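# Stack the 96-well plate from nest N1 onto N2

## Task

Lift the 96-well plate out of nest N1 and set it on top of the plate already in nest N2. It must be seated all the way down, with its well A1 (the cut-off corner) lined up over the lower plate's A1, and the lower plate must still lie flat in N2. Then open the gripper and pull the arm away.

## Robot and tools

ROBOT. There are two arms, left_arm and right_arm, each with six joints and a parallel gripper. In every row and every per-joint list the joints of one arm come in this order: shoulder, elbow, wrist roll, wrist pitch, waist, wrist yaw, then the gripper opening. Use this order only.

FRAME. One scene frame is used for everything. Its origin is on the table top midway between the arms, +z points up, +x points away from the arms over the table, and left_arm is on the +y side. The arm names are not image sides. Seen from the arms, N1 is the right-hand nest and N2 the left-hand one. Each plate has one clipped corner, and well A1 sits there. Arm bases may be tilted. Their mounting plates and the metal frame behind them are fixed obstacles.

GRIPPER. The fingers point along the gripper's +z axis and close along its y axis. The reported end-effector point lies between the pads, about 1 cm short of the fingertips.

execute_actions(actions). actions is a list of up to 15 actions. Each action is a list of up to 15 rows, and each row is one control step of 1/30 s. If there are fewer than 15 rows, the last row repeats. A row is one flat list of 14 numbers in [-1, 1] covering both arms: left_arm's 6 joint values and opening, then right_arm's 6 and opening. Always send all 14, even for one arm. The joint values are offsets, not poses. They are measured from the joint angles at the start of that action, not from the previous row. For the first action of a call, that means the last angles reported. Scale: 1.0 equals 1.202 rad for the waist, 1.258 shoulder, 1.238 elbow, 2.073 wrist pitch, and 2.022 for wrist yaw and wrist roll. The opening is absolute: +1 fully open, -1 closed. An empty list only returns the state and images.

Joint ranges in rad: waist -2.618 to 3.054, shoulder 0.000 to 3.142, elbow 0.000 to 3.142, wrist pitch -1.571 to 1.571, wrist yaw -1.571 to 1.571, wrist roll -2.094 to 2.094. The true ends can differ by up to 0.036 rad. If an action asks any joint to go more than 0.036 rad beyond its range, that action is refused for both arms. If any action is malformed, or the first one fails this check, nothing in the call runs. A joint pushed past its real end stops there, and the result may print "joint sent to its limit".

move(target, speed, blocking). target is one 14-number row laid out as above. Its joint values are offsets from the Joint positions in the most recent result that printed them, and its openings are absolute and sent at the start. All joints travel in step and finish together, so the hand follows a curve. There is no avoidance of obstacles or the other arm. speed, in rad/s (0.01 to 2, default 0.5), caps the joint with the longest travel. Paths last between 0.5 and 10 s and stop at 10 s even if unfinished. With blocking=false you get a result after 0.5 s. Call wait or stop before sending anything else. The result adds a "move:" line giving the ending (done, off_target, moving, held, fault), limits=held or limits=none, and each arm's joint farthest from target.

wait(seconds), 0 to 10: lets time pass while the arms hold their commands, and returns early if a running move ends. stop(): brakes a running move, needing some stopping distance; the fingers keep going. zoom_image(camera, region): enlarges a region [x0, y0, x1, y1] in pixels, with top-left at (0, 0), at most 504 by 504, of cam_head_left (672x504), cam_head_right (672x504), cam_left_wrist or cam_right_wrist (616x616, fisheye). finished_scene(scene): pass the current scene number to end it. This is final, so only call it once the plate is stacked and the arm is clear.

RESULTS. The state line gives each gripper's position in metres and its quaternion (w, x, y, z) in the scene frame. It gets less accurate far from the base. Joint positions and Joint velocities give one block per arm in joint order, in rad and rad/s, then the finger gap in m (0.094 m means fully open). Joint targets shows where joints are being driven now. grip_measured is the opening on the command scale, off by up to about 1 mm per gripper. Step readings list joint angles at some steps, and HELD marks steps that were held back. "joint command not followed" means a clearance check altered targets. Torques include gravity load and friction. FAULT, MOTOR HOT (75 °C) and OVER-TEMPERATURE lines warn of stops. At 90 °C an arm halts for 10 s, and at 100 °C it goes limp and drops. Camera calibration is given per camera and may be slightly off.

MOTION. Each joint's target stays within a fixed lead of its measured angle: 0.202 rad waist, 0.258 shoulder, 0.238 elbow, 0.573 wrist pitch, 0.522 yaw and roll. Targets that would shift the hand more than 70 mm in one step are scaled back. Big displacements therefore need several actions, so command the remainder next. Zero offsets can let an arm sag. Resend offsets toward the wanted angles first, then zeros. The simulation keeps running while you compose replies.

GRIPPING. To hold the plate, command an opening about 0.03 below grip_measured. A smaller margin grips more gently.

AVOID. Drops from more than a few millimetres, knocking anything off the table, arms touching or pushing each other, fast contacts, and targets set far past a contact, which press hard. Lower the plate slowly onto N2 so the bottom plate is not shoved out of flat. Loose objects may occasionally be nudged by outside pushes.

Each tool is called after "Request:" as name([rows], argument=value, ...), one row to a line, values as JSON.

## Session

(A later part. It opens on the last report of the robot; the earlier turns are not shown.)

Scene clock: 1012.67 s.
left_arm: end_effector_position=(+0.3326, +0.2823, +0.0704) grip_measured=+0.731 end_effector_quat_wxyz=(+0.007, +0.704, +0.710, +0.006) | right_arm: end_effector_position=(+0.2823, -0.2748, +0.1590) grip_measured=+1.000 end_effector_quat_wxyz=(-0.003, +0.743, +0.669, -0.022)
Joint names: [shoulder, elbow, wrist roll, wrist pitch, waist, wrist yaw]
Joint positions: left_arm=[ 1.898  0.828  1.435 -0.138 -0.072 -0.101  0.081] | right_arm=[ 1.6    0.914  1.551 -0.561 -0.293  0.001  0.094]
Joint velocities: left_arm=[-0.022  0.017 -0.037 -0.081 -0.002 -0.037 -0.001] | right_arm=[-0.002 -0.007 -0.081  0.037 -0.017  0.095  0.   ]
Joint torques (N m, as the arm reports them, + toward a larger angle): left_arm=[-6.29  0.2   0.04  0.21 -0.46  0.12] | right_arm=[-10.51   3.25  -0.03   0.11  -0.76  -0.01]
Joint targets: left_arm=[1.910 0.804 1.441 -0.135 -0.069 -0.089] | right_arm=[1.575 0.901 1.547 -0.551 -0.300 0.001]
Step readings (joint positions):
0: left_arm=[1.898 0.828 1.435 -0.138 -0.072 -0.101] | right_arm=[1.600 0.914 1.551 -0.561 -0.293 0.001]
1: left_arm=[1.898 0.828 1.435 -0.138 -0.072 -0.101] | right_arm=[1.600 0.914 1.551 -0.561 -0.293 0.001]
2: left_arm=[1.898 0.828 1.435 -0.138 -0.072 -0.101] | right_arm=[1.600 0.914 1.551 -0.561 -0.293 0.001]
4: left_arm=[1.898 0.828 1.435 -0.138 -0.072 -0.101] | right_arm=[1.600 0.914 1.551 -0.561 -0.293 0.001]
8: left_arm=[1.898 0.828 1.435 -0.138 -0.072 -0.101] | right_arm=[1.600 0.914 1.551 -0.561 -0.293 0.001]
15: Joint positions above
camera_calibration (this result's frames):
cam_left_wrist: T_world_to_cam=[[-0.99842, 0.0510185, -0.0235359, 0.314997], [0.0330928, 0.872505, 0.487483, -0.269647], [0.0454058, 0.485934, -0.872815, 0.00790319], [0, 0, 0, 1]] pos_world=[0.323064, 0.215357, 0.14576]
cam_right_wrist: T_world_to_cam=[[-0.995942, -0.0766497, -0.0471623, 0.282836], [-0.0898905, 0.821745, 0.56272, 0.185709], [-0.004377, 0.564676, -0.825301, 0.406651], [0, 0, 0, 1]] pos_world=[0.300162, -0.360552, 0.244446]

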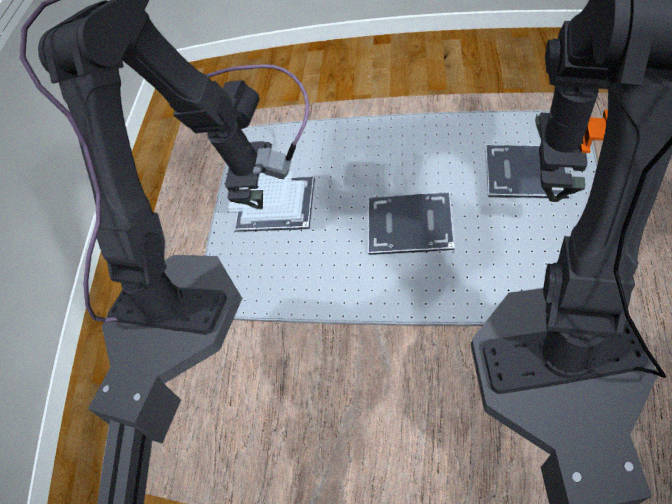

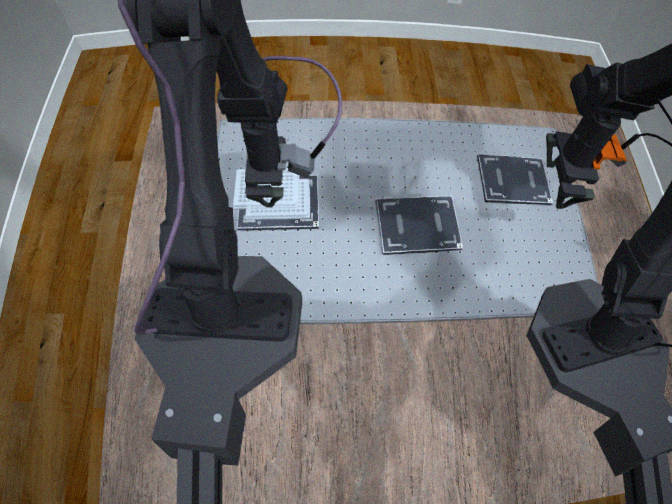

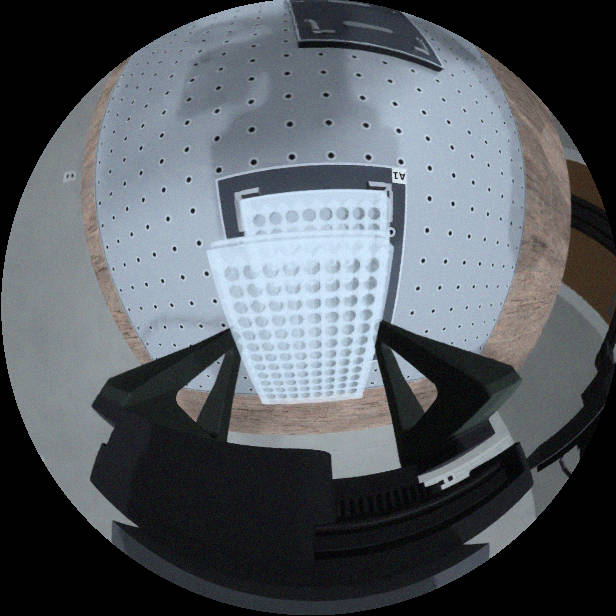

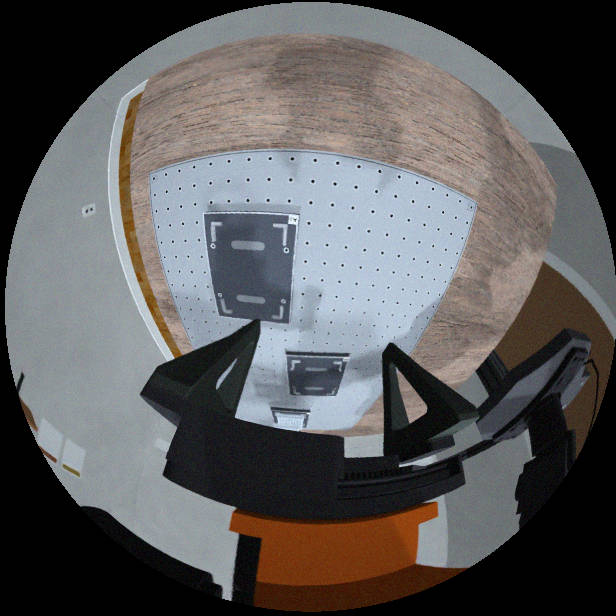

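Request:
execute_actions([
  [[0.016,-0.028,0.003,0.001,0.003,0.006,0.70, -0.0199,-0.0105,-0.002,0.0048,-0.0058,0,1],[0.018,-0.030,0.003,0.001,0.003,0.006,0.70, -0.0199,-0.0105,-0.002,0.0048,-0.0058,0,1],[0.016,-0.030,0.003,0.001,0.003,0.006,0.70, -0.0199,-0.0105,-0.002,0.0048,-0.0058,0,1],[0.010,-0.022,0.003,0.001,0.003,0.006,0.70, -0.0199,-0.0105,-0.002,0.0048,-0.0058,0,1],[0.009,-0.020,0.003,0.001,0.003,0.006,0.70, -0.0199,-0.0105,-0.002,0.0048,-0.0058,0,1]],
])

Scene clock: 1017.43 s.
left_arm: end_effector_position=(+0.3245, +0.2830, +0.0666) grip_measured=+0.731 end_effector_quat_wxyz=(-0.001, +0.705, +0.709, +0.000) | right_arm: end_effector_position=(+0.2823, -0.2748, +0.1590) grip_measured=+1.000 end_effector_quat_wxyz=(-0.003, +0.743, +0.669, -0.022)
Joint names: [shoulder, elbow, wrist roll, wrist pitch, waist, wrist yaw]
Joint positions: left_arm=[ 1.908  0.816  1.435 -0.135 -0.072 -0.101  0.081] | right_arm=[ 1.6    0.914  1.551 -0.561 -0.293  0.001  0.094]
Joint velocities: left_arm=[-0.017 -0.007  0.022  0.022 -0.012  0.022  0.001] | right_arm=[ 0.002  0.012 -0.037  0.007 -0.012 -0.007  0.   ]
Joint torques (N m, as the arm reports them, + toward a larger angle): left_arm=[-6.96  0.95  0.05  0.11 -0.45  0.12] | right_arm=[-10.51   3.26  -0.02   0.11  -0.79  -0.01]
Joint targets: left_arm=[1.909 0.804 1.441 -0.136 -0.069 -0.089] | right_arm=[1.575 0.901 1.547 -0.551 -0.300 0.001]
Step readings (joint positions):
0: left_arm=[1.898 0.828 1.435 -0.138 -0.072 -0.101] | right_arm=[1.600 0.914 1.551 -0.561 -0.293 0.001]
1: left_arm=[1.899 0.827 1.435 -0.136 -0.072 -0.101] | right_arm=[1.600 0.914 1.551 -0.561 -0.293 0.001]
2: left_arm=[1.900 0.824 1.435 -0.133 -0.072 -0.101] | right_arm=[1.600 0.914 1.551 -0.561 -0.293 0.001]
4: left_arm=[1.905 0.818 1.435 -0.133 -0.072 -0.101] | right_arm=[1.600 0.914 1.551 -0.561 -0.293 0.001]
8: left_arm=[1.908 0.816 1.435 -0.135 -0.072 -0.101] | right_arm=[1.600 0.914 1.551 -0.561 -0.293 0.001]
15: Joint positions above
camera_calibration (this result's frames):
cam_left_wrist: T_world_to_cam=[[-0.998587, 0.0529779, -0.00423766, 0.304992], [0.044145, 0.871204, 0.488933, -0.271417], [0.0295945, 0.488055, -0.872311, 0.00909617], [0, 0, 0, 1]] pos_world=[0.316273, 0.215862, 0.141932]
cam_right_wrist: T_world_to_cam=[[-0.995942, -0.0766497, -0.0471623, 0.282836], [-0.0898905, 0.821745, 0.56272, 0.185709], [-0.004377, 0.564676, -0.825301, 0.406651], [0, 0, 0, 1]] pos_world=[0.300162, -0.360552, 0.244446]

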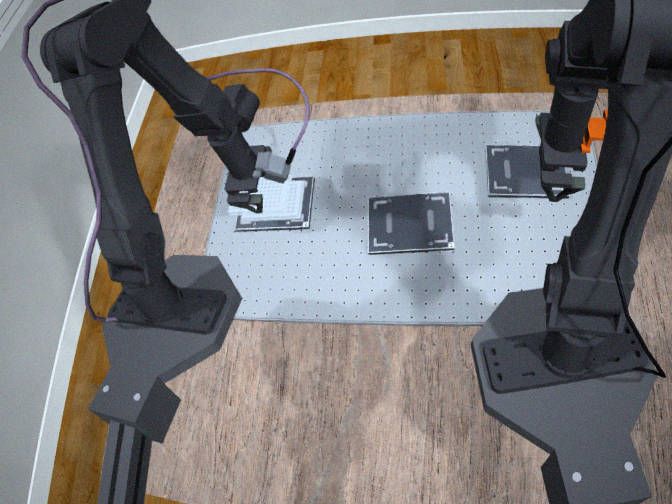

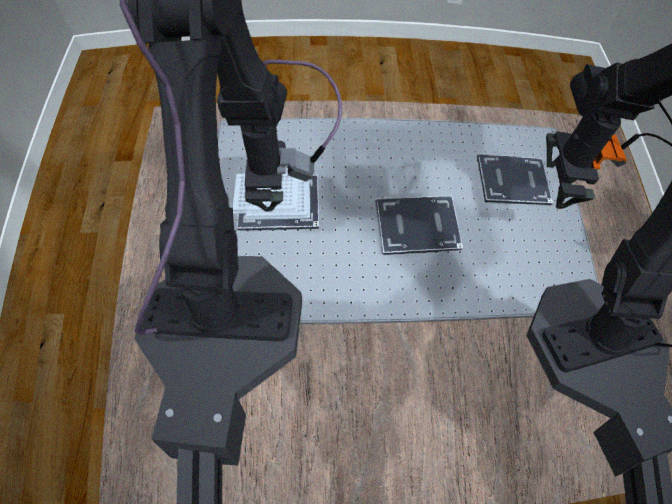

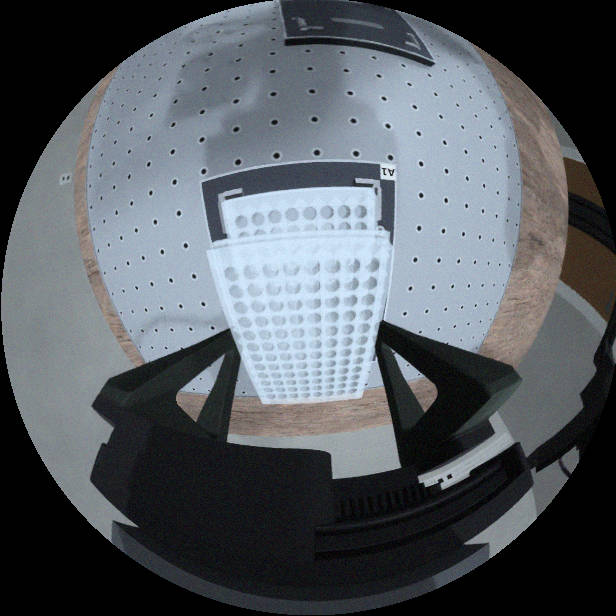

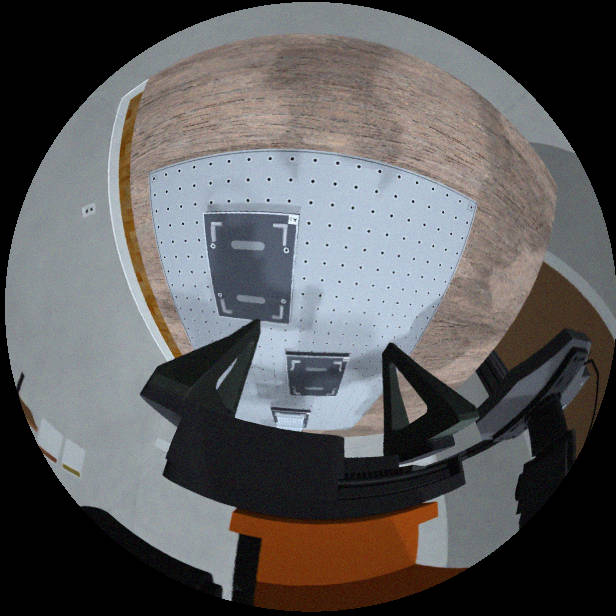

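Now EE=(0.3245,0.2830,0.0666), vertical. Zoom.

Request:
zoom_image(camera="cam_left_wrist", region=[200, 160, 400, 320])

Region (200, 160, 400, 320) of cam_left_wrist's 616x616 image, scaled by 2.520, with more detail than that image has; it fills the top 403 rows of this view, and the rest is white.

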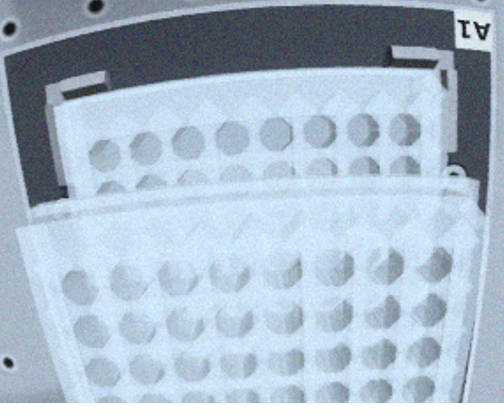

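Request:
move(target=[0.001,0.034,-0.0401,-0.0171,-0.0682,-0.0134,0.70, -0.0199,-0.0105,-0.002,0.0048,-0.0058,0,1], speed=0.1)

Scene clock: 1067.47 s.
left_arm: end_effector_position=(+0.3259, +0.2622, +0.0706) grip_measured=+0.731 end_effector_quat_wxyz=(+0.000, +0.703, +0.712, +0.003) | right_arm: end_effector_position=(+0.2823, -0.2748, +0.1590) grip_measured=+1.000 end_effector_quat_wxyz=(-0.003, +0.743, +0.669, -0.022)
Joint names: [shoulder, elbow, wrist roll, wrist pitch, waist, wrist yaw]
Joint positions: left_arm=[ 1.908  0.833  1.361 -0.156 -0.143 -0.127  0.081] | right_arm=[ 1.6    0.914  1.551 -0.561 -0.293  0.001  0.094]
Joint velocities: left_arm=[-0.022 -0.007  0.007  0.051  0.012 -0.022 -0.   ] | right_arm=[ 0.012 -0.002  0.007 -0.037  0.002  0.066  0.   ]
Joint torques (N m, as the arm reports them, + toward a larger angle): left_arm=[-7.05  3.41 -0.07  0.05 -1.61  0.04] | right_arm=[-10.53   3.25  -0.02   0.12  -0.76  -0.01]
Joint targets: left_arm=[1.909 0.857 1.354 -0.170 -0.154 -0.128] | right_arm=[1.575 0.901 1.547 -0.551 -0.300 0.001]
move: off_target (left_arm, right_arm); limits=none; left_arm: farthest joint: the elbow, 0.025 radians from its target (0.043 radians at the start); right_arm: farthest joint: the shoulder, 0.025 radians from its target (0.025 radians at the start)
camera_calibration (this result's frames):
cam_left_wrist: T_world_to_cam=[[-0.998912, 0.0458278, -0.00867552, 0.309786], [0.0356762, 0.870547, 0.49079, -0.252538], [0.0300443, 0.489947, -0.871234, 0.0219725], [0, 0, 0, 1]] pos_world=[0.317798, 0.194884, 0.145774]
cam_right_wrist: T_world_to_cam=[[-0.995942, -0.0766497, -0.0471623, 0.282836], [-0.0898905, 0.821745, 0.56272, 0.185709], [-0.004377, 0.564676, -0.825301, 0.406651], [0, 0, 0, 1]] pos_world=[0.300162, -0.360552, 0.244446]

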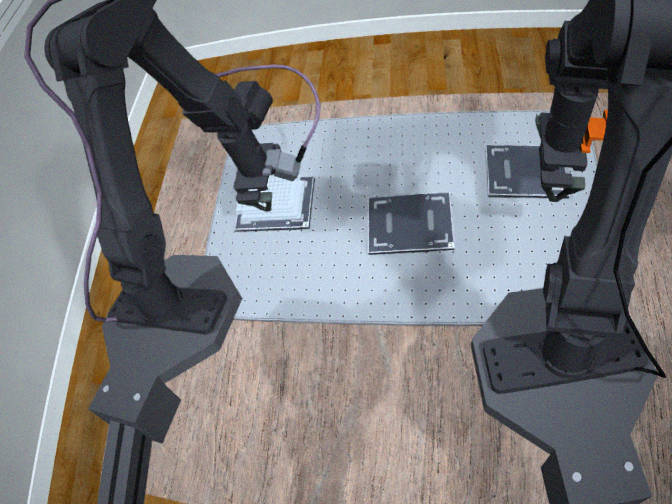

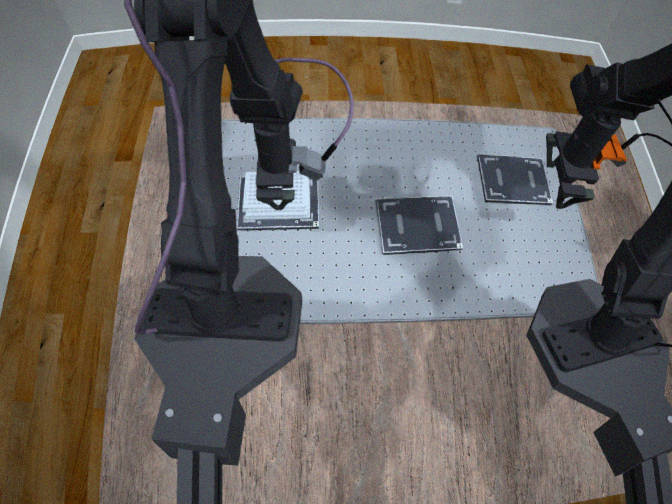

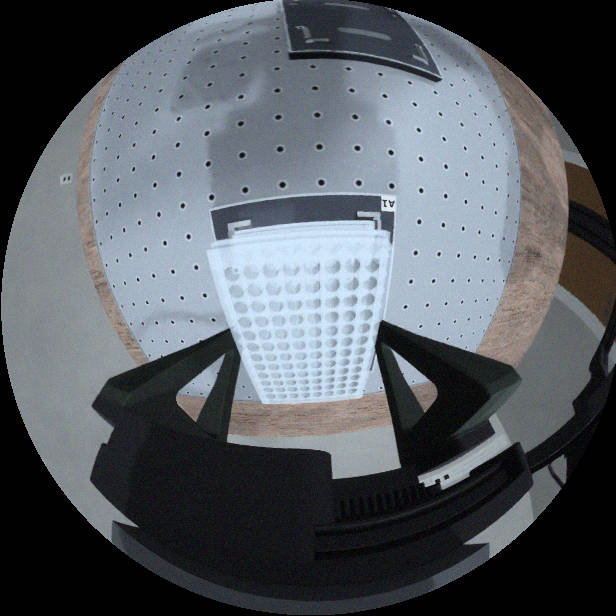

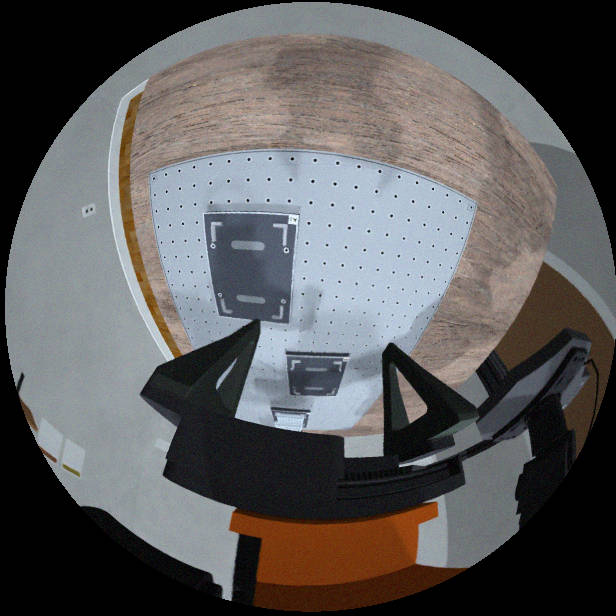

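Request:
execute_actions([
  [[0.006,0.004,-0.002,0.000,-0.003,0,0.70, -0.0199,-0.0105,-0.002,0.0048,-0.0058,0,1],[0.012,0.004,-0.002,0.003,-0.003,0,0.70, -0.0199,-0.0105,-0.002,0.0048,-0.0058,0,1],[0.0133,0.004,-0.002,0.0043,-0.003,0,0.70, -0.0199,-0.0105,-0.002,0.0048,-0.0058,0,1],[0.0147,0.004,-0.002,0.0056,-0.003,0,0.70, -0.0199,-0.0105,-0.002,0.0048,-0.0058,0,1],[0.016,0.004,-0.002,0.0069,-0.003,0,0.70, -0.0199,-0.0105,-0.002,0.0048,-0.0058,0,1],[0.0173,0.004,-0.002,0.0082,-0.003,0,0.70, -0.0199,-0.0105,-0.002,0.0048,-0.0058,0,1],[0.0187,0.004,-0.002,0.0095,-0.003,0,0.70, -0.0199,-0.0105,-0.002,0.0048,-0.0058,0,1],[0.020,0.004,-0.002,0.0108,-0.003,0,0.70, -0.0199,-0.0105,-0.002,0.0048,-0.0058,0,1],[0.0213,0.004,-0.002,0.0121,-0.003,0,0.70, -0.0199,-0.0105,-0.002,0.0048,-0.0058,0,1],[0.0227,0.004,-0.002,0.0134,-0.003,0,0.70, -0.0199,-0.0105,-0.002,0.0048,-0.0058,0,1],[0.024,0.004,-0.002,0.0147,-0.003,0,0.70, -0.0199,-0.0105,-0.002,0.0048,-0.0058,0,1],[0.0253,0.004,-0.002,0.016,-0.003,0,0.70, -0.0199,-0.0105,-0.002,0.0048,-0.0058,0,1],[0.0267,0.004,-0.002,0.0173,-0.003,0,0.70, -0.0199,-0.0105,-0.002,0.0048,-0.0058,0,1],[0.028,0.004,-0.002,0.0186,-0.003,0,0.70, -0.0199,-0.0105,-0.002,0.0048,-0.0058,0,1],[0.028,0.004,-0.002,0.0195,-0.003,0,0.70, -0.0199,-0.0105,-0.002,0.0048,-0.0058,0,1]],
])

Request:
wait(seconds=0.4)

Scene clock: 1090.77 s.
left_arm: end_effector_position=(+0.3245, +0.2616, +0.0639) grip_measured=+0.731 end_effector_quat_wxyz=(-0.001, +0.703, +0.712, +0.002) | right_arm: end_effector_position=(+0.2823, -0.2748, +0.1590) grip_measured=+1.000 end_effector_quat_wxyz=(-0.003, +0.743, +0.669, -0.022)
Joint names: [shoulder, elbow, wrist roll, wrist pitch, waist, wrist yaw]
Joint positions: left_arm=[ 1.933  0.833  1.361 -0.133 -0.143 -0.127  0.081] | right_arm=[ 1.6    0.914  1.551 -0.561 -0.293  0.001  0.094]
Joint velocities: left_arm=[ 0.032  0.002  0.007  0.081 -0.017  0.007  0.   ] | right_arm=[ 0.002  0.007 -0.037  0.051  0.007  0.051  0.   ]
Joint torques (N m, as the arm reports them, + toward a larger angle): left_arm=[-6.65  2.05 -0.03  0.2  -1.1   0.01] | right_arm=[-10.51   3.23  -0.03   0.11  -0.75  -0.01]
Joint targets: left_arm=[1.943 0.838 1.358 -0.116 -0.147 -0.127] | right_arm=[1.575 0.901 1.547 -0.551 -0.300 0.001]
Step readings (joint positions):
0: left_arm=[1.908 0.833 1.361 -0.157 -0.143 -0.127] | right_arm=[1.600 0.914 1.551 -0.561 -0.293 0.001]
1: left_arm=[1.908 0.833 1.361 -0.157 -0.143 -0.127] | right_arm=[1.600 0.914 1.551 -0.561 -0.293 0.001]
2: left_arm=[1.908 0.833 1.361 -0.157 -0.143 -0.127] | right_arm=[1.600 0.914 1.551 -0.561 -0.293 0.001]
4: left_arm=[1.910 0.833 1.361 -0.154 -0.143 -0.127] | right_arm=[1.600 0.914 1.551 -0.561 -0.293 0.001]
8: left_arm=[1.922 0.833 1.361 -0.148 -0.143 -0.127] | right_arm=[1.600 0.914 1.551 -0.561 -0.293 0.001]
15: Joint positions above
camera_calibration (this result's frames):
cam_left_wrist: T_world_to_cam=[[-0.998933, 0.045683, -0.00680569, 0.308318], [0.0364582, 0.870371, 0.491045, -0.248952], [0.0283559, 0.490273, -0.871107, 0.0169427], [0, 0, 0, 1]] pos_world=[0.316585, 0.194289, 0.139104]
cam_right_wrist: T_world_to_cam=[[-0.995942, -0.0766497, -0.0471623, 0.282836], [-0.0898905, 0.821745, 0.56272, 0.185709], [-0.004377, 0.564676, -0.825301, 0.406651], [0, 0, 0, 1]] pos_world=[0.300162, -0.360552, 0.244446]

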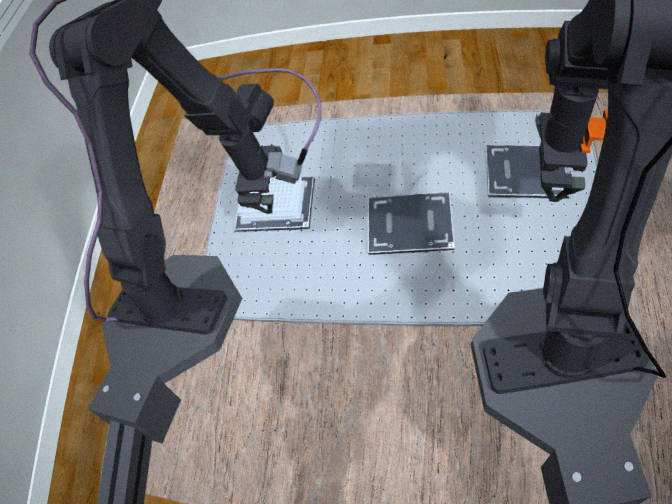

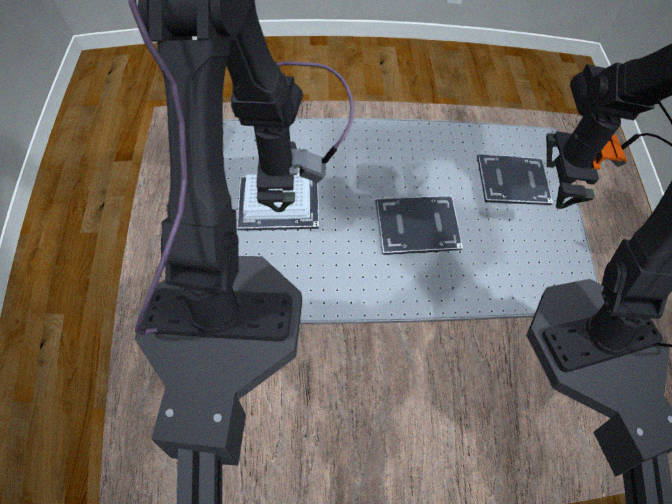

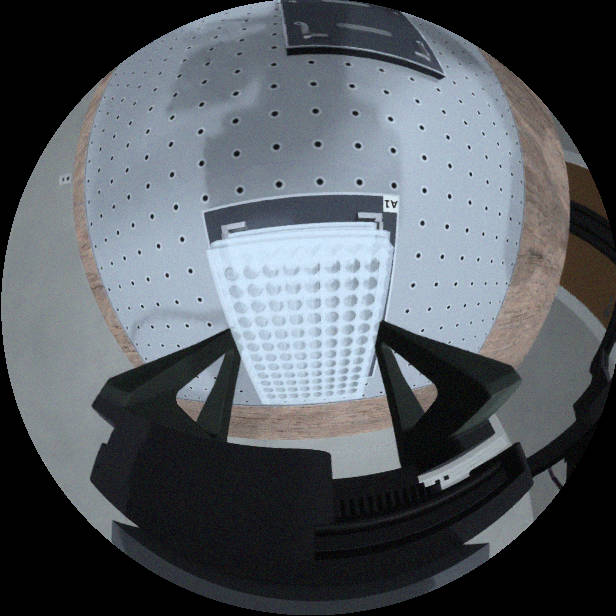

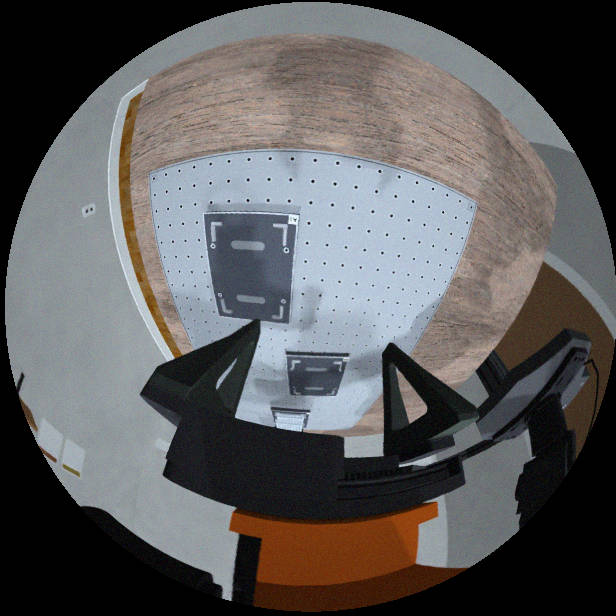

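Scene clock: 1091.17 s.
left_arm: end_effector_position=(+0.3264, +0.2612, +0.0634) grip_measured=+0.731 end_effector_quat_wxyz=(+0.003, +0.702, +0.712, +0.004) | right_arm: end_effector_position=(+0.2823, -0.2748, +0.1590) grip_measured=+1.000 end_effector_quat_wxyz=(-0.003, +0.743, +0.669, -0.022)
Joint names: [shoulder, elbow, wrist roll, wrist pitch, waist, wrist yaw]
Joint positions: left_arm=[ 1.935  0.833  1.361 -0.123 -0.143 -0.127  0.081] | right_arm=[ 1.6    0.914  1.551 -0.561 -0.293  0.001  0.094]
Joint velocities: left_arm=[-0.012 -0.027 -0.007  0.007 -0.002  0.037 -0.001] | right_arm=[ 0.007  0.017 -0.037  0.007 -0.022  0.007  0.   ]
Joint torques (N m, as the arm reports them, + toward a larger angle): left_arm=[-6.67  2.04 -0.03  0.22 -1.1   0.01] | right_arm=[-10.57   3.25  -0.02   0.11  -0.79   0.  ]
Joint targets: left_arm=[1.943 0.838 1.358 -0.116 -0.147 -0.127] | right_arm=[1.575 0.901 1.547 -0.551 -0.300 0.001]
wait: 0.40 s; no rest
camera_calibration (this result's frames):
cam_left_wrist: T_world_to_cam=[[-0.998893, 0.0446858, -0.0146642, 0.310947], [0.0317792, 0.871168, 0.489955, -0.247014], [0.0346691, 0.488947, -0.871624, 0.0149966], [0, 0, 0, 1]] pos_world=[0.317933, 0.193964, 0.138657]
cam_right_wrist: T_world_to_cam=[[-0.995942, -0.0766497, -0.0471623, 0.282836], [-0.0898905, 0.821745, 0.56272, 0.185709], [-0.004377, 0.564676, -0.825301, 0.406651], [0, 0, 0, 1]] pos_world=[0.300162, -0.360552, 0.244446]

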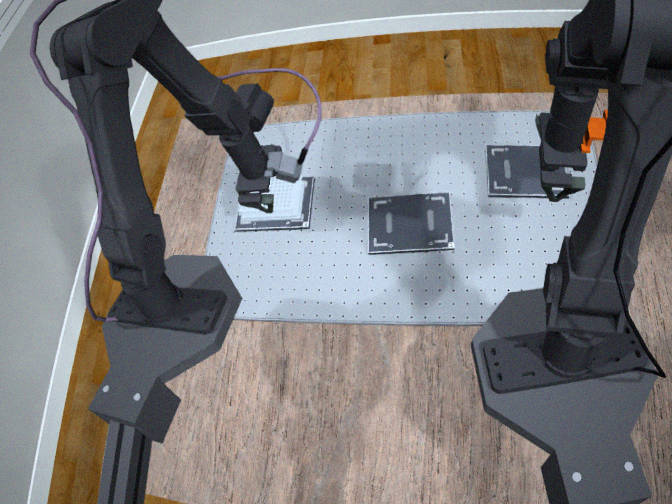

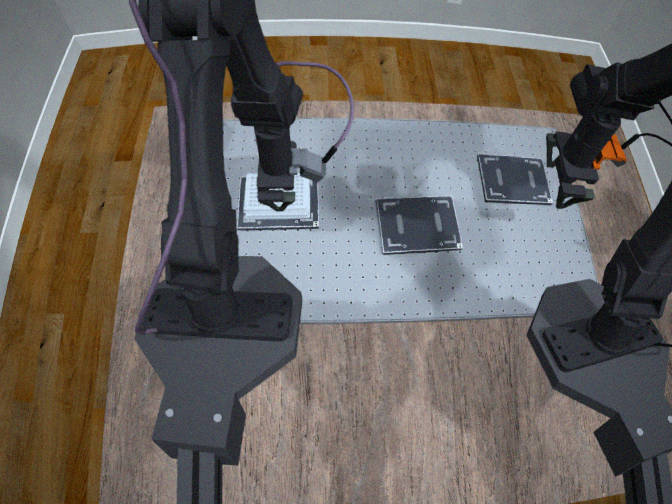

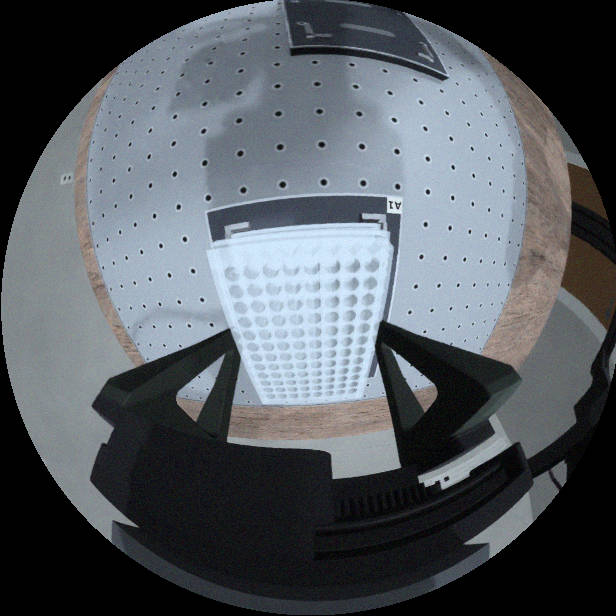

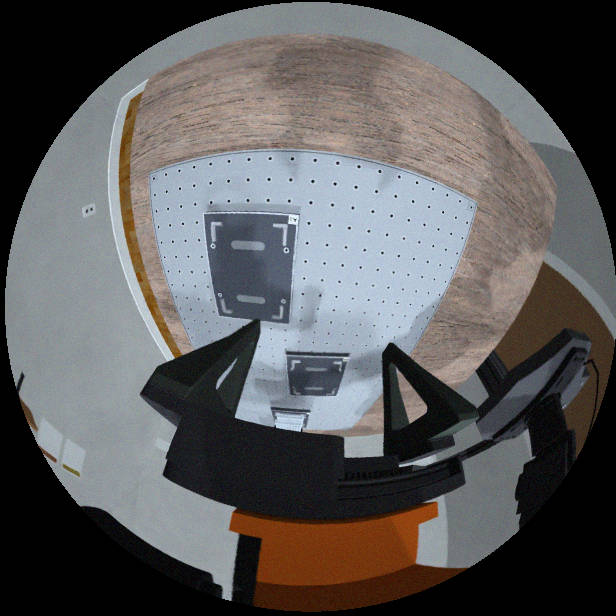

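Request:
execute_actions([
  [[0.015,0.004,-0.002,0.001,-0.003,0,0.70, -0.0199,-0.0105,-0.002,0.0048,-0.0058,0,1],[0.017,0.004,-0.002,0.001,-0.003,0,0.70, -0.0199,-0.0105,-0.002,0.0048,-0.0058,0,1],[0.013,0.004,-0.002,0.001,-0.003,0,0.70, -0.0199,-0.0105,-0.002,0.0048,-0.0058,0,1],[0.008,0.004,-0.002,0.001,-0.003,0,0.70, -0.0199,-0.0105,-0.002,0.0048,-0.0058,0,1],[0.007,0.004,-0.002,0.001,-0.003,0,0.70, -0.0199,-0.0105,-0.002,0.0048,-0.0058,0,1]],
])

Scene clock: 1097.80 s.
left_arm: end_effector_position=(+0.3247, +0.2613, +0.0613) grip_measured=+0.731 end_effector_quat_wxyz=(+0.000, +0.702, +0.712, +0.003) | right_arm: end_effector_position=(+0.2823, -0.2748, +0.1590) grip_measured=+1.000 end_effector_quat_wxyz=(-0.003, +0.743, +0.669, -0.022)
Joint names: [shoulder, elbow, wrist roll, wrist pitch, waist, wrist yaw]
Joint positions: left_arm=[ 1.943  0.833  1.361 -0.12  -0.143 -0.127  0.081] | right_arm=[ 1.6    0.914  1.551 -0.561 -0.293  0.001  0.094]
Joint velocities: left_arm=[-0.002 -0.017  0.037 -0.066 -0.002  0.007  0.001] | right_arm=[-0.012 -0.002 -0.007  0.051  0.002  0.051  0.   ]
Joint torques (N m, as the arm reports them, + toward a larger angle): left_arm=[-7.17  2.02 -0.03  0.11 -1.1   0.01] | right_arm=[-10.49   3.24  -0.02   0.1   -0.77  -0.01]
Joint targets: left_arm=[1.944 0.838 1.357 -0.120 -0.147 -0.127] | right_arm=[1.575 0.901 1.547 -0.551 -0.300 0.001]
Step readings (joint positions):
0: left_arm=[1.935 0.833 1.361 -0.122 -0.143 -0.127] | right_arm=[1.600 0.914 1.551 -0.561 -0.293 0.001]
1: left_arm=[1.936 0.833 1.361 -0.122 -0.143 -0.127] | right_arm=[1.600 0.914 1.551 -0.561 -0.293 0.001]
2: left_arm=[1.939 0.833 1.361 -0.121 -0.143 -0.127] | right_arm=[1.600 0.914 1.551 -0.561 -0.293 0.001]
4: left_arm=[1.943 0.833 1.361 -0.121 -0.143 -0.127] | right_arm=[1.600 0.914 1.551 -0.561 -0.293 0.001]
8: left_arm=[1.943 0.833 1.361 -0.120 -0.143 -0.127] | right_arm=[1.600 0.914 1.551 -0.561 -0.293 0.001]
15: Joint positions above
camera_calibration (this result's frames):
cam_left_wrist: T_world_to_cam=[[-0.998927, 0.045352, -0.00942541, 0.308815], [0.0348977, 0.870637, 0.490686, -0.24691], [0.0304597, 0.489831, -0.871285, 0.0143173], [0, 0, 0, 1]] pos_world=[0.316664, 0.193951, 0.13654]
cam_right_wrist: T_world_to_cam=[[-0.995942, -0.0766497, -0.0471623, 0.282836], [-0.0898905, 0.821745, 0.56272, 0.185709], [-0.004377, 0.564676, -0.825301, 0.406651], [0, 0, 0, 1]] pos_world=[0.300162, -0.360552, 0.244446]

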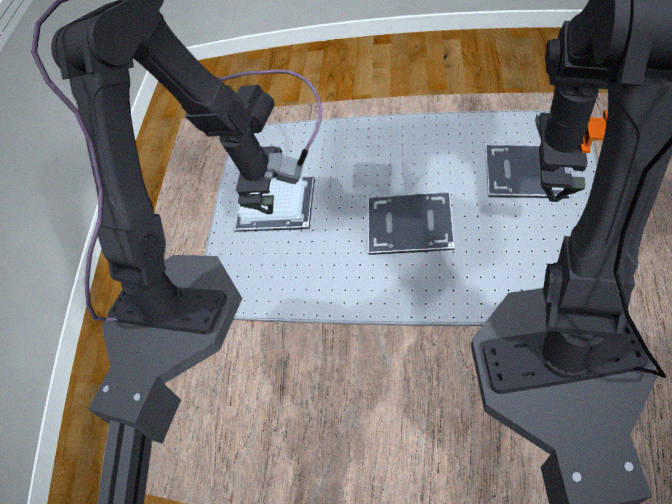

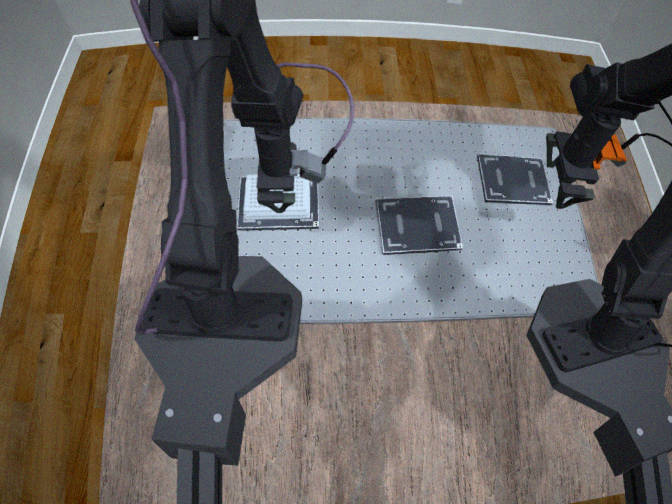

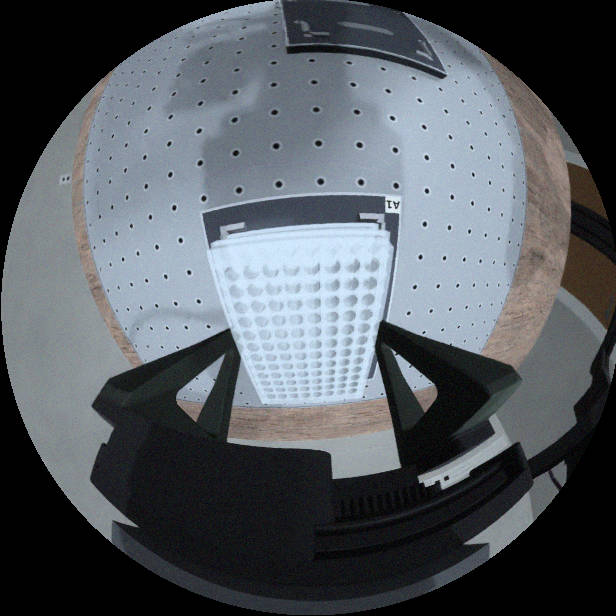

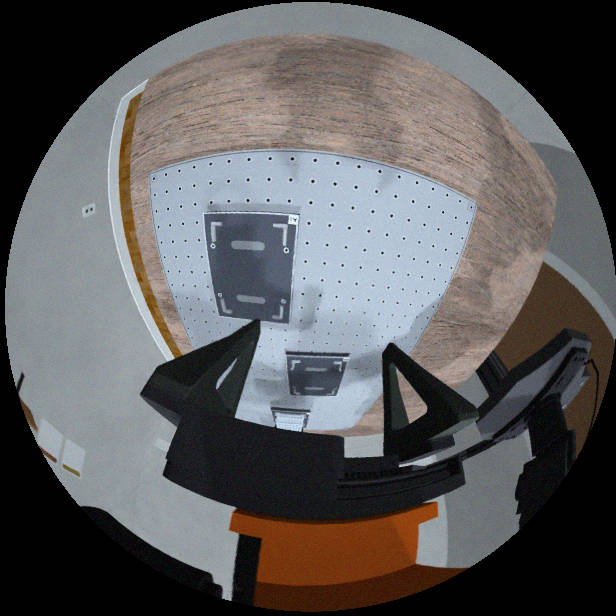

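EE=(0.3247,0.2613,0.0613). Zoom on the −y end for relative alignment.

Request:
zoom_image(camera="cam_left_wrist", region=[195, 185, 415, 295])

Region (195, 185, 415, 295) of cam_left_wrist's 616x616 image, scaled by 2.291, with more detail than that image has.

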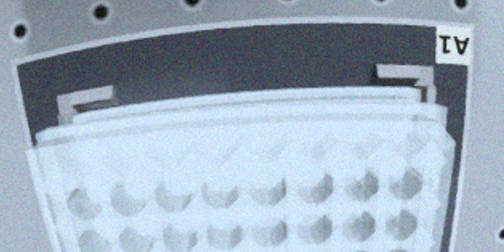

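Request:
execute_actions([
  [[0.015,0.004,-0.002,0.003,-0.003,0,0.70, -0.0199,-0.0105,-0.002,0.0048,-0.0058,0,1],[0.017,0.004,-0.002,0.005,-0.003,0,0.70, -0.0199,-0.0105,-0.002,0.0048,-0.0058,0,1],[0.013,0.004,-0.002,0.0065,-0.003,0,0.70, -0.0199,-0.0105,-0.002,0.0048,-0.0058,0,1],[0.008,0.004,-0.002,0.0065,-0.003,0,0.70, -0.0199,-0.0105,-0.002,0.0048,-0.0058,0,1],[0.007,0.004,-0.002,0.0065,-0.003,0,0.70, -0.0199,-0.0105,-0.002,0.0048,-0.0058,0,1]],
])

Scene clock: 1108.00 s.
left_arm: end_effector_position=(+0.3236, +0.2614, +0.0594) grip_measured=+0.731 end_effector_quat_wxyz=(-0.001, +0.703, +0.712, +0.002) | right_arm: end_effector_position=(+0.2823, -0.2748, +0.1590) grip_measured=+1.000 end_effector_quat_wxyz=(-0.003, +0.743, +0.669, -0.022)
Joint names: [shoulder, elbow, wrist roll, wrist pitch, waist, wrist yaw]
Joint positions: left_arm=[ 1.951  0.833  1.361 -0.116 -0.143 -0.128  0.081] | right_arm=[ 1.6    0.914  1.551 -0.561 -0.293  0.001  0.094]
Joint velocities: left_arm=[-0.007 -0.017 -0.037  0.007 -0.012 -0.037  0.001] | right_arm=[ 0.002 -0.007  0.007 -0.051  0.007 -0.007  0.   ]
Joint torques (N m, as the arm reports them, + toward a larger angle): left_arm=[-7.11  1.96 -0.03  0.23 -1.14  0.02] | right_arm=[-10.52   3.26  -0.02   0.11  -0.76  -0.01]
Joint targets: left_arm=[1.952 0.838 1.357 -0.107 -0.147 -0.127] | right_arm=[1.575 0.901 1.547 -0.551 -0.300 0.001]
Step readings (joint positions):
0: left_arm=[1.943 0.833 1.361 -0.120 -0.143 -0.127] | right_arm=[1.600 0.914 1.551 -0.561 -0.293 0.001]
1: left_arm=[1.944 0.833 1.361 -0.120 -0.143 -0.127] | right_arm=[1.600 0.914 1.551 -0.561 -0.293 0.001]
2: left_arm=[1.947 0.833 1.361 -0.118 -0.143 -0.127] | right_arm=[1.600 0.914 1.551 -0.561 -0.293 0.001]
4: left_arm=[1.951 0.833 1.361 -0.117 -0.143 -0.128] | right_arm=[1.600 0.914 1.551 -0.561 -0.293 0.001]
8: left_arm=[1.951 0.833 1.361 -0.116 -0.143 -0.128] | right_arm=[1.600 0.914 1.551 -0.561 -0.293 0.001]
15: Joint positions above
camera_calibration (this result's frames):
cam_left_wrist: T_world_to_cam=[[-0.998932, 0.0457839, -0.00622967, 0.307376], [0.0367937, 0.869743, 0.492132, -0.246522], [0.0279499, 0.491377, -0.870498, 0.0128975], [0, 0, 0, 1]] pos_world=[0.315757, 0.194, 0.134463]
cam_right_wrist: T_world_to_cam=[[-0.995942, -0.0766497, -0.0471623, 0.282836], [-0.0898905, 0.821745, 0.56272, 0.185709], [-0.004377, 0.564676, -0.825301, 0.406651], [0, 0, 0, 1]] pos_world=[0.300162, -0.360552, 0.244446]

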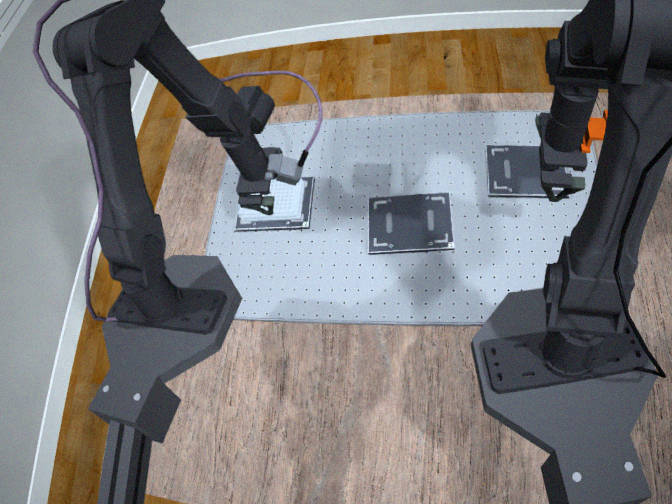

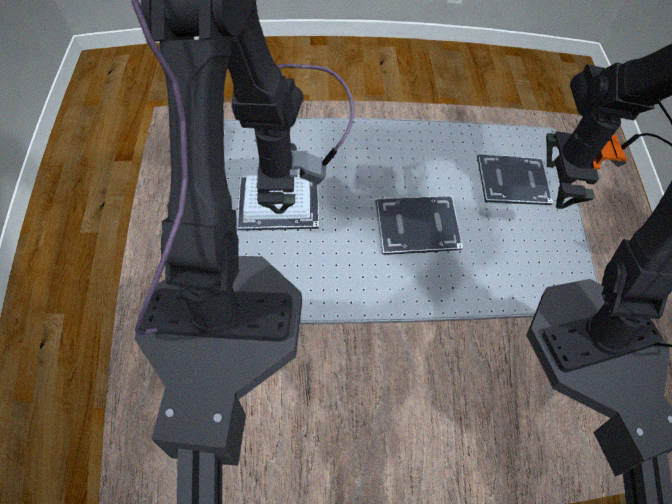

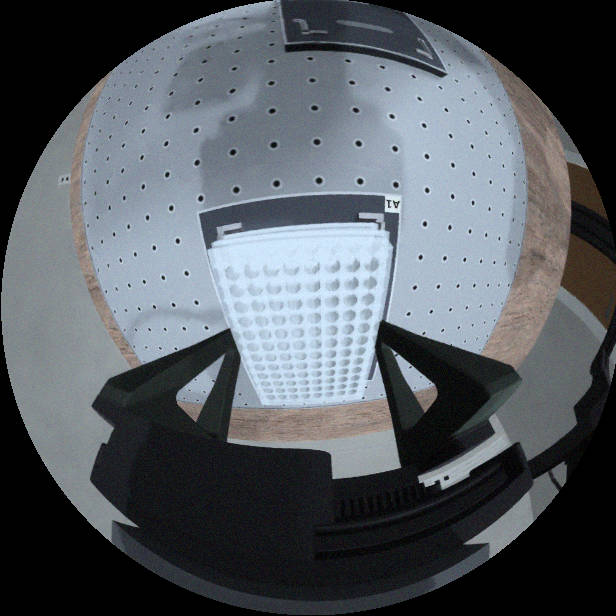

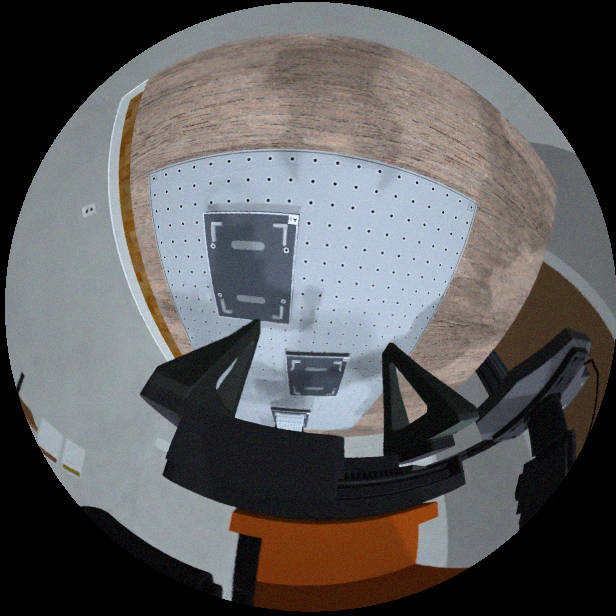

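Request:
execute_actions([
  [[0.015,0.004,-0.002,0.006,-0.003,0,0.70, -0.0199,-0.0105,-0.002,0.0048,-0.0058,0,1],[0.016,0.004,-0.002,0.0075,-0.003,0,0.70, -0.0199,-0.0105,-0.002,0.0048,-0.0058,0,1],[0.010,0.004,-0.002,0.0075,-0.003,0,0.70, -0.0199,-0.0105,-0.002,0.0048,-0.0058,0,1],[0.007,0.004,-0.002,0.0075,-0.003,0,0.70, -0.0199,-0.0105,-0.002,0.0048,-0.0058,0,1],[0.006,0.004,-0.002,0.007,-0.003,0,0.70, -0.0199,-0.0105,-0.002,0.0048,-0.0058,0,1]],
])

Scene clock: 1113.90 s.
left_arm: end_effector_position=(+0.3234, +0.2615, +0.0587) grip_measured=+0.731 end_effector_quat_wxyz=(-0.002, +0.703, +0.712, +0.002) | right_arm: end_effector_position=(+0.2823, -0.2748, +0.1590) grip_measured=+1.000 end_effector_quat_wxyz=(-0.003, +0.743, +0.669, -0.022)
Joint names: [shoulder, elbow, wrist roll, wrist pitch, waist, wrist yaw]
Joint positions: left_arm=[ 1.953  0.833  1.361 -0.114 -0.143 -0.129  0.081] | right_arm=[ 1.6    0.914  1.551 -0.561 -0.293  0.001  0.094]
Joint velocities: left_arm=[-0.022  0.012 -0.007  0.066 -0.007 -0.022  0.   ] | right_arm=[ 0.002  0.007 -0.037  0.007 -0.012  0.037  0.   ]
Joint torques (N m, as the arm reports them, + toward a larger angle): left_arm=[-6.89  1.95 -0.03  0.26 -1.1   0.01] | right_arm=[-10.52   3.28  -0.03   0.11  -0.77  -0.01]
Joint targets: left_arm=[1.958 0.838 1.357 -0.101 -0.147 -0.128] | right_arm=[1.575 0.901 1.547 -0.551 -0.300 0.001]
Step readings (joint positions):
0: left_arm=[1.951 0.833 1.361 -0.116 -0.143 -0.128] | right_arm=[1.600 0.914 1.551 -0.561 -0.293 0.001]
1: left_arm=[1.952 0.833 1.361 -0.115 -0.143 -0.129] | right_arm=[1.600 0.914 1.551 -0.561 -0.293 0.001]
2: left_arm=[1.953 0.833 1.361 -0.114 -0.143 -0.129] | right_arm=[1.600 0.914 1.551 -0.561 -0.293 0.001]
4: left_arm=[1.953 0.833 1.361 -0.114 -0.143 -0.129] | right_arm=[1.600 0.914 1.551 -0.561 -0.293 0.001]
8: left_arm=[1.953 0.833 1.361 -0.114 -0.143 -0.129] | right_arm=[1.600 0.914 1.551 -0.561 -0.293 0.001]
15: Joint positions above
camera_calibration (this result's frames):
cam_left_wrist: T_world_to_cam=[[-0.998932, 0.0458333, -0.0059129, 0.307144], [0.0369803, 0.86952, 0.492511, -0.246217], [0.0277148, 0.491766, -0.870286, 0.0122518], [0, 0, 0, 1]] pos_world=[0.315581, 0.193988, 0.133743]
cam_right_wrist: T_world_to_cam=[[-0.995942, -0.0766497, -0.0471623, 0.282836], [-0.0898905, 0.821745, 0.56272, 0.185709], [-0.004377, 0.564676, -0.825301, 0.406651], [0, 0, 0, 1]] pos_world=[0.300162, -0.360552, 0.244446]

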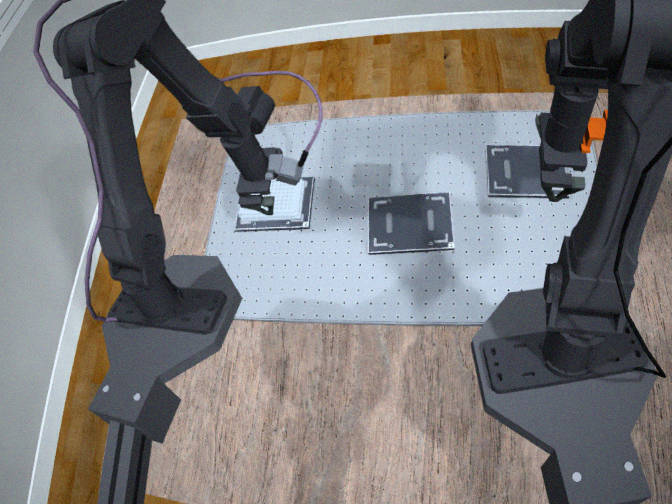

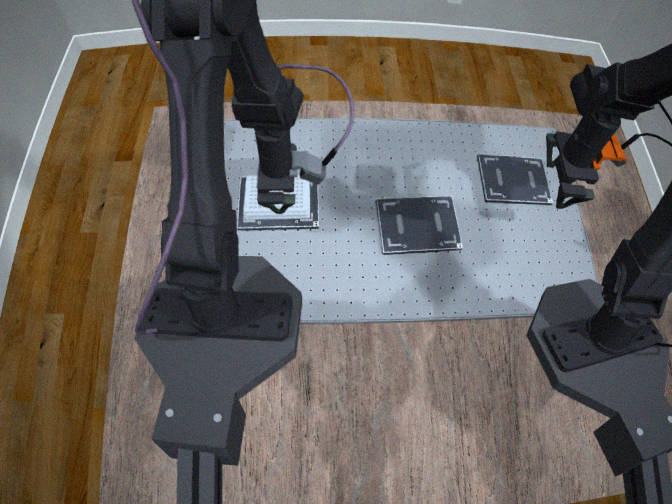

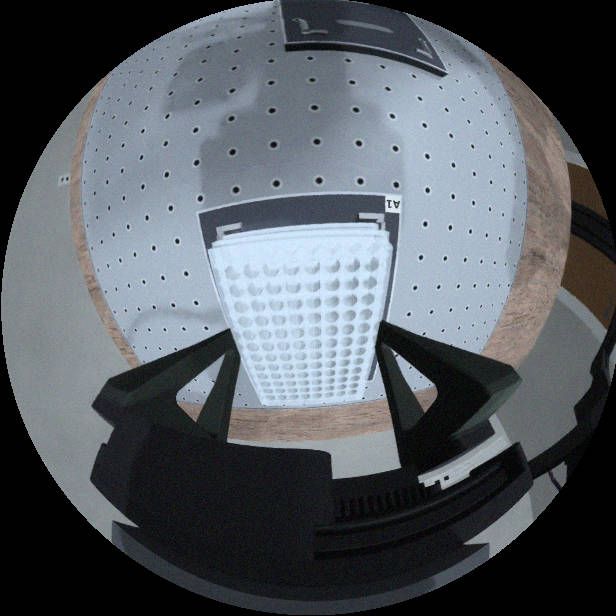

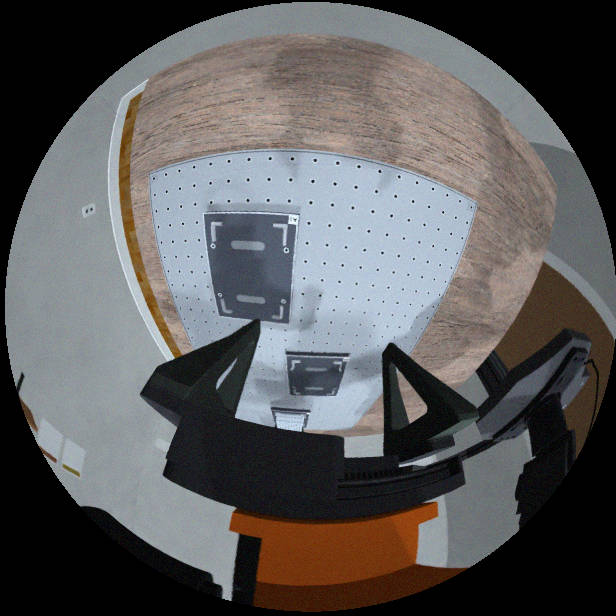

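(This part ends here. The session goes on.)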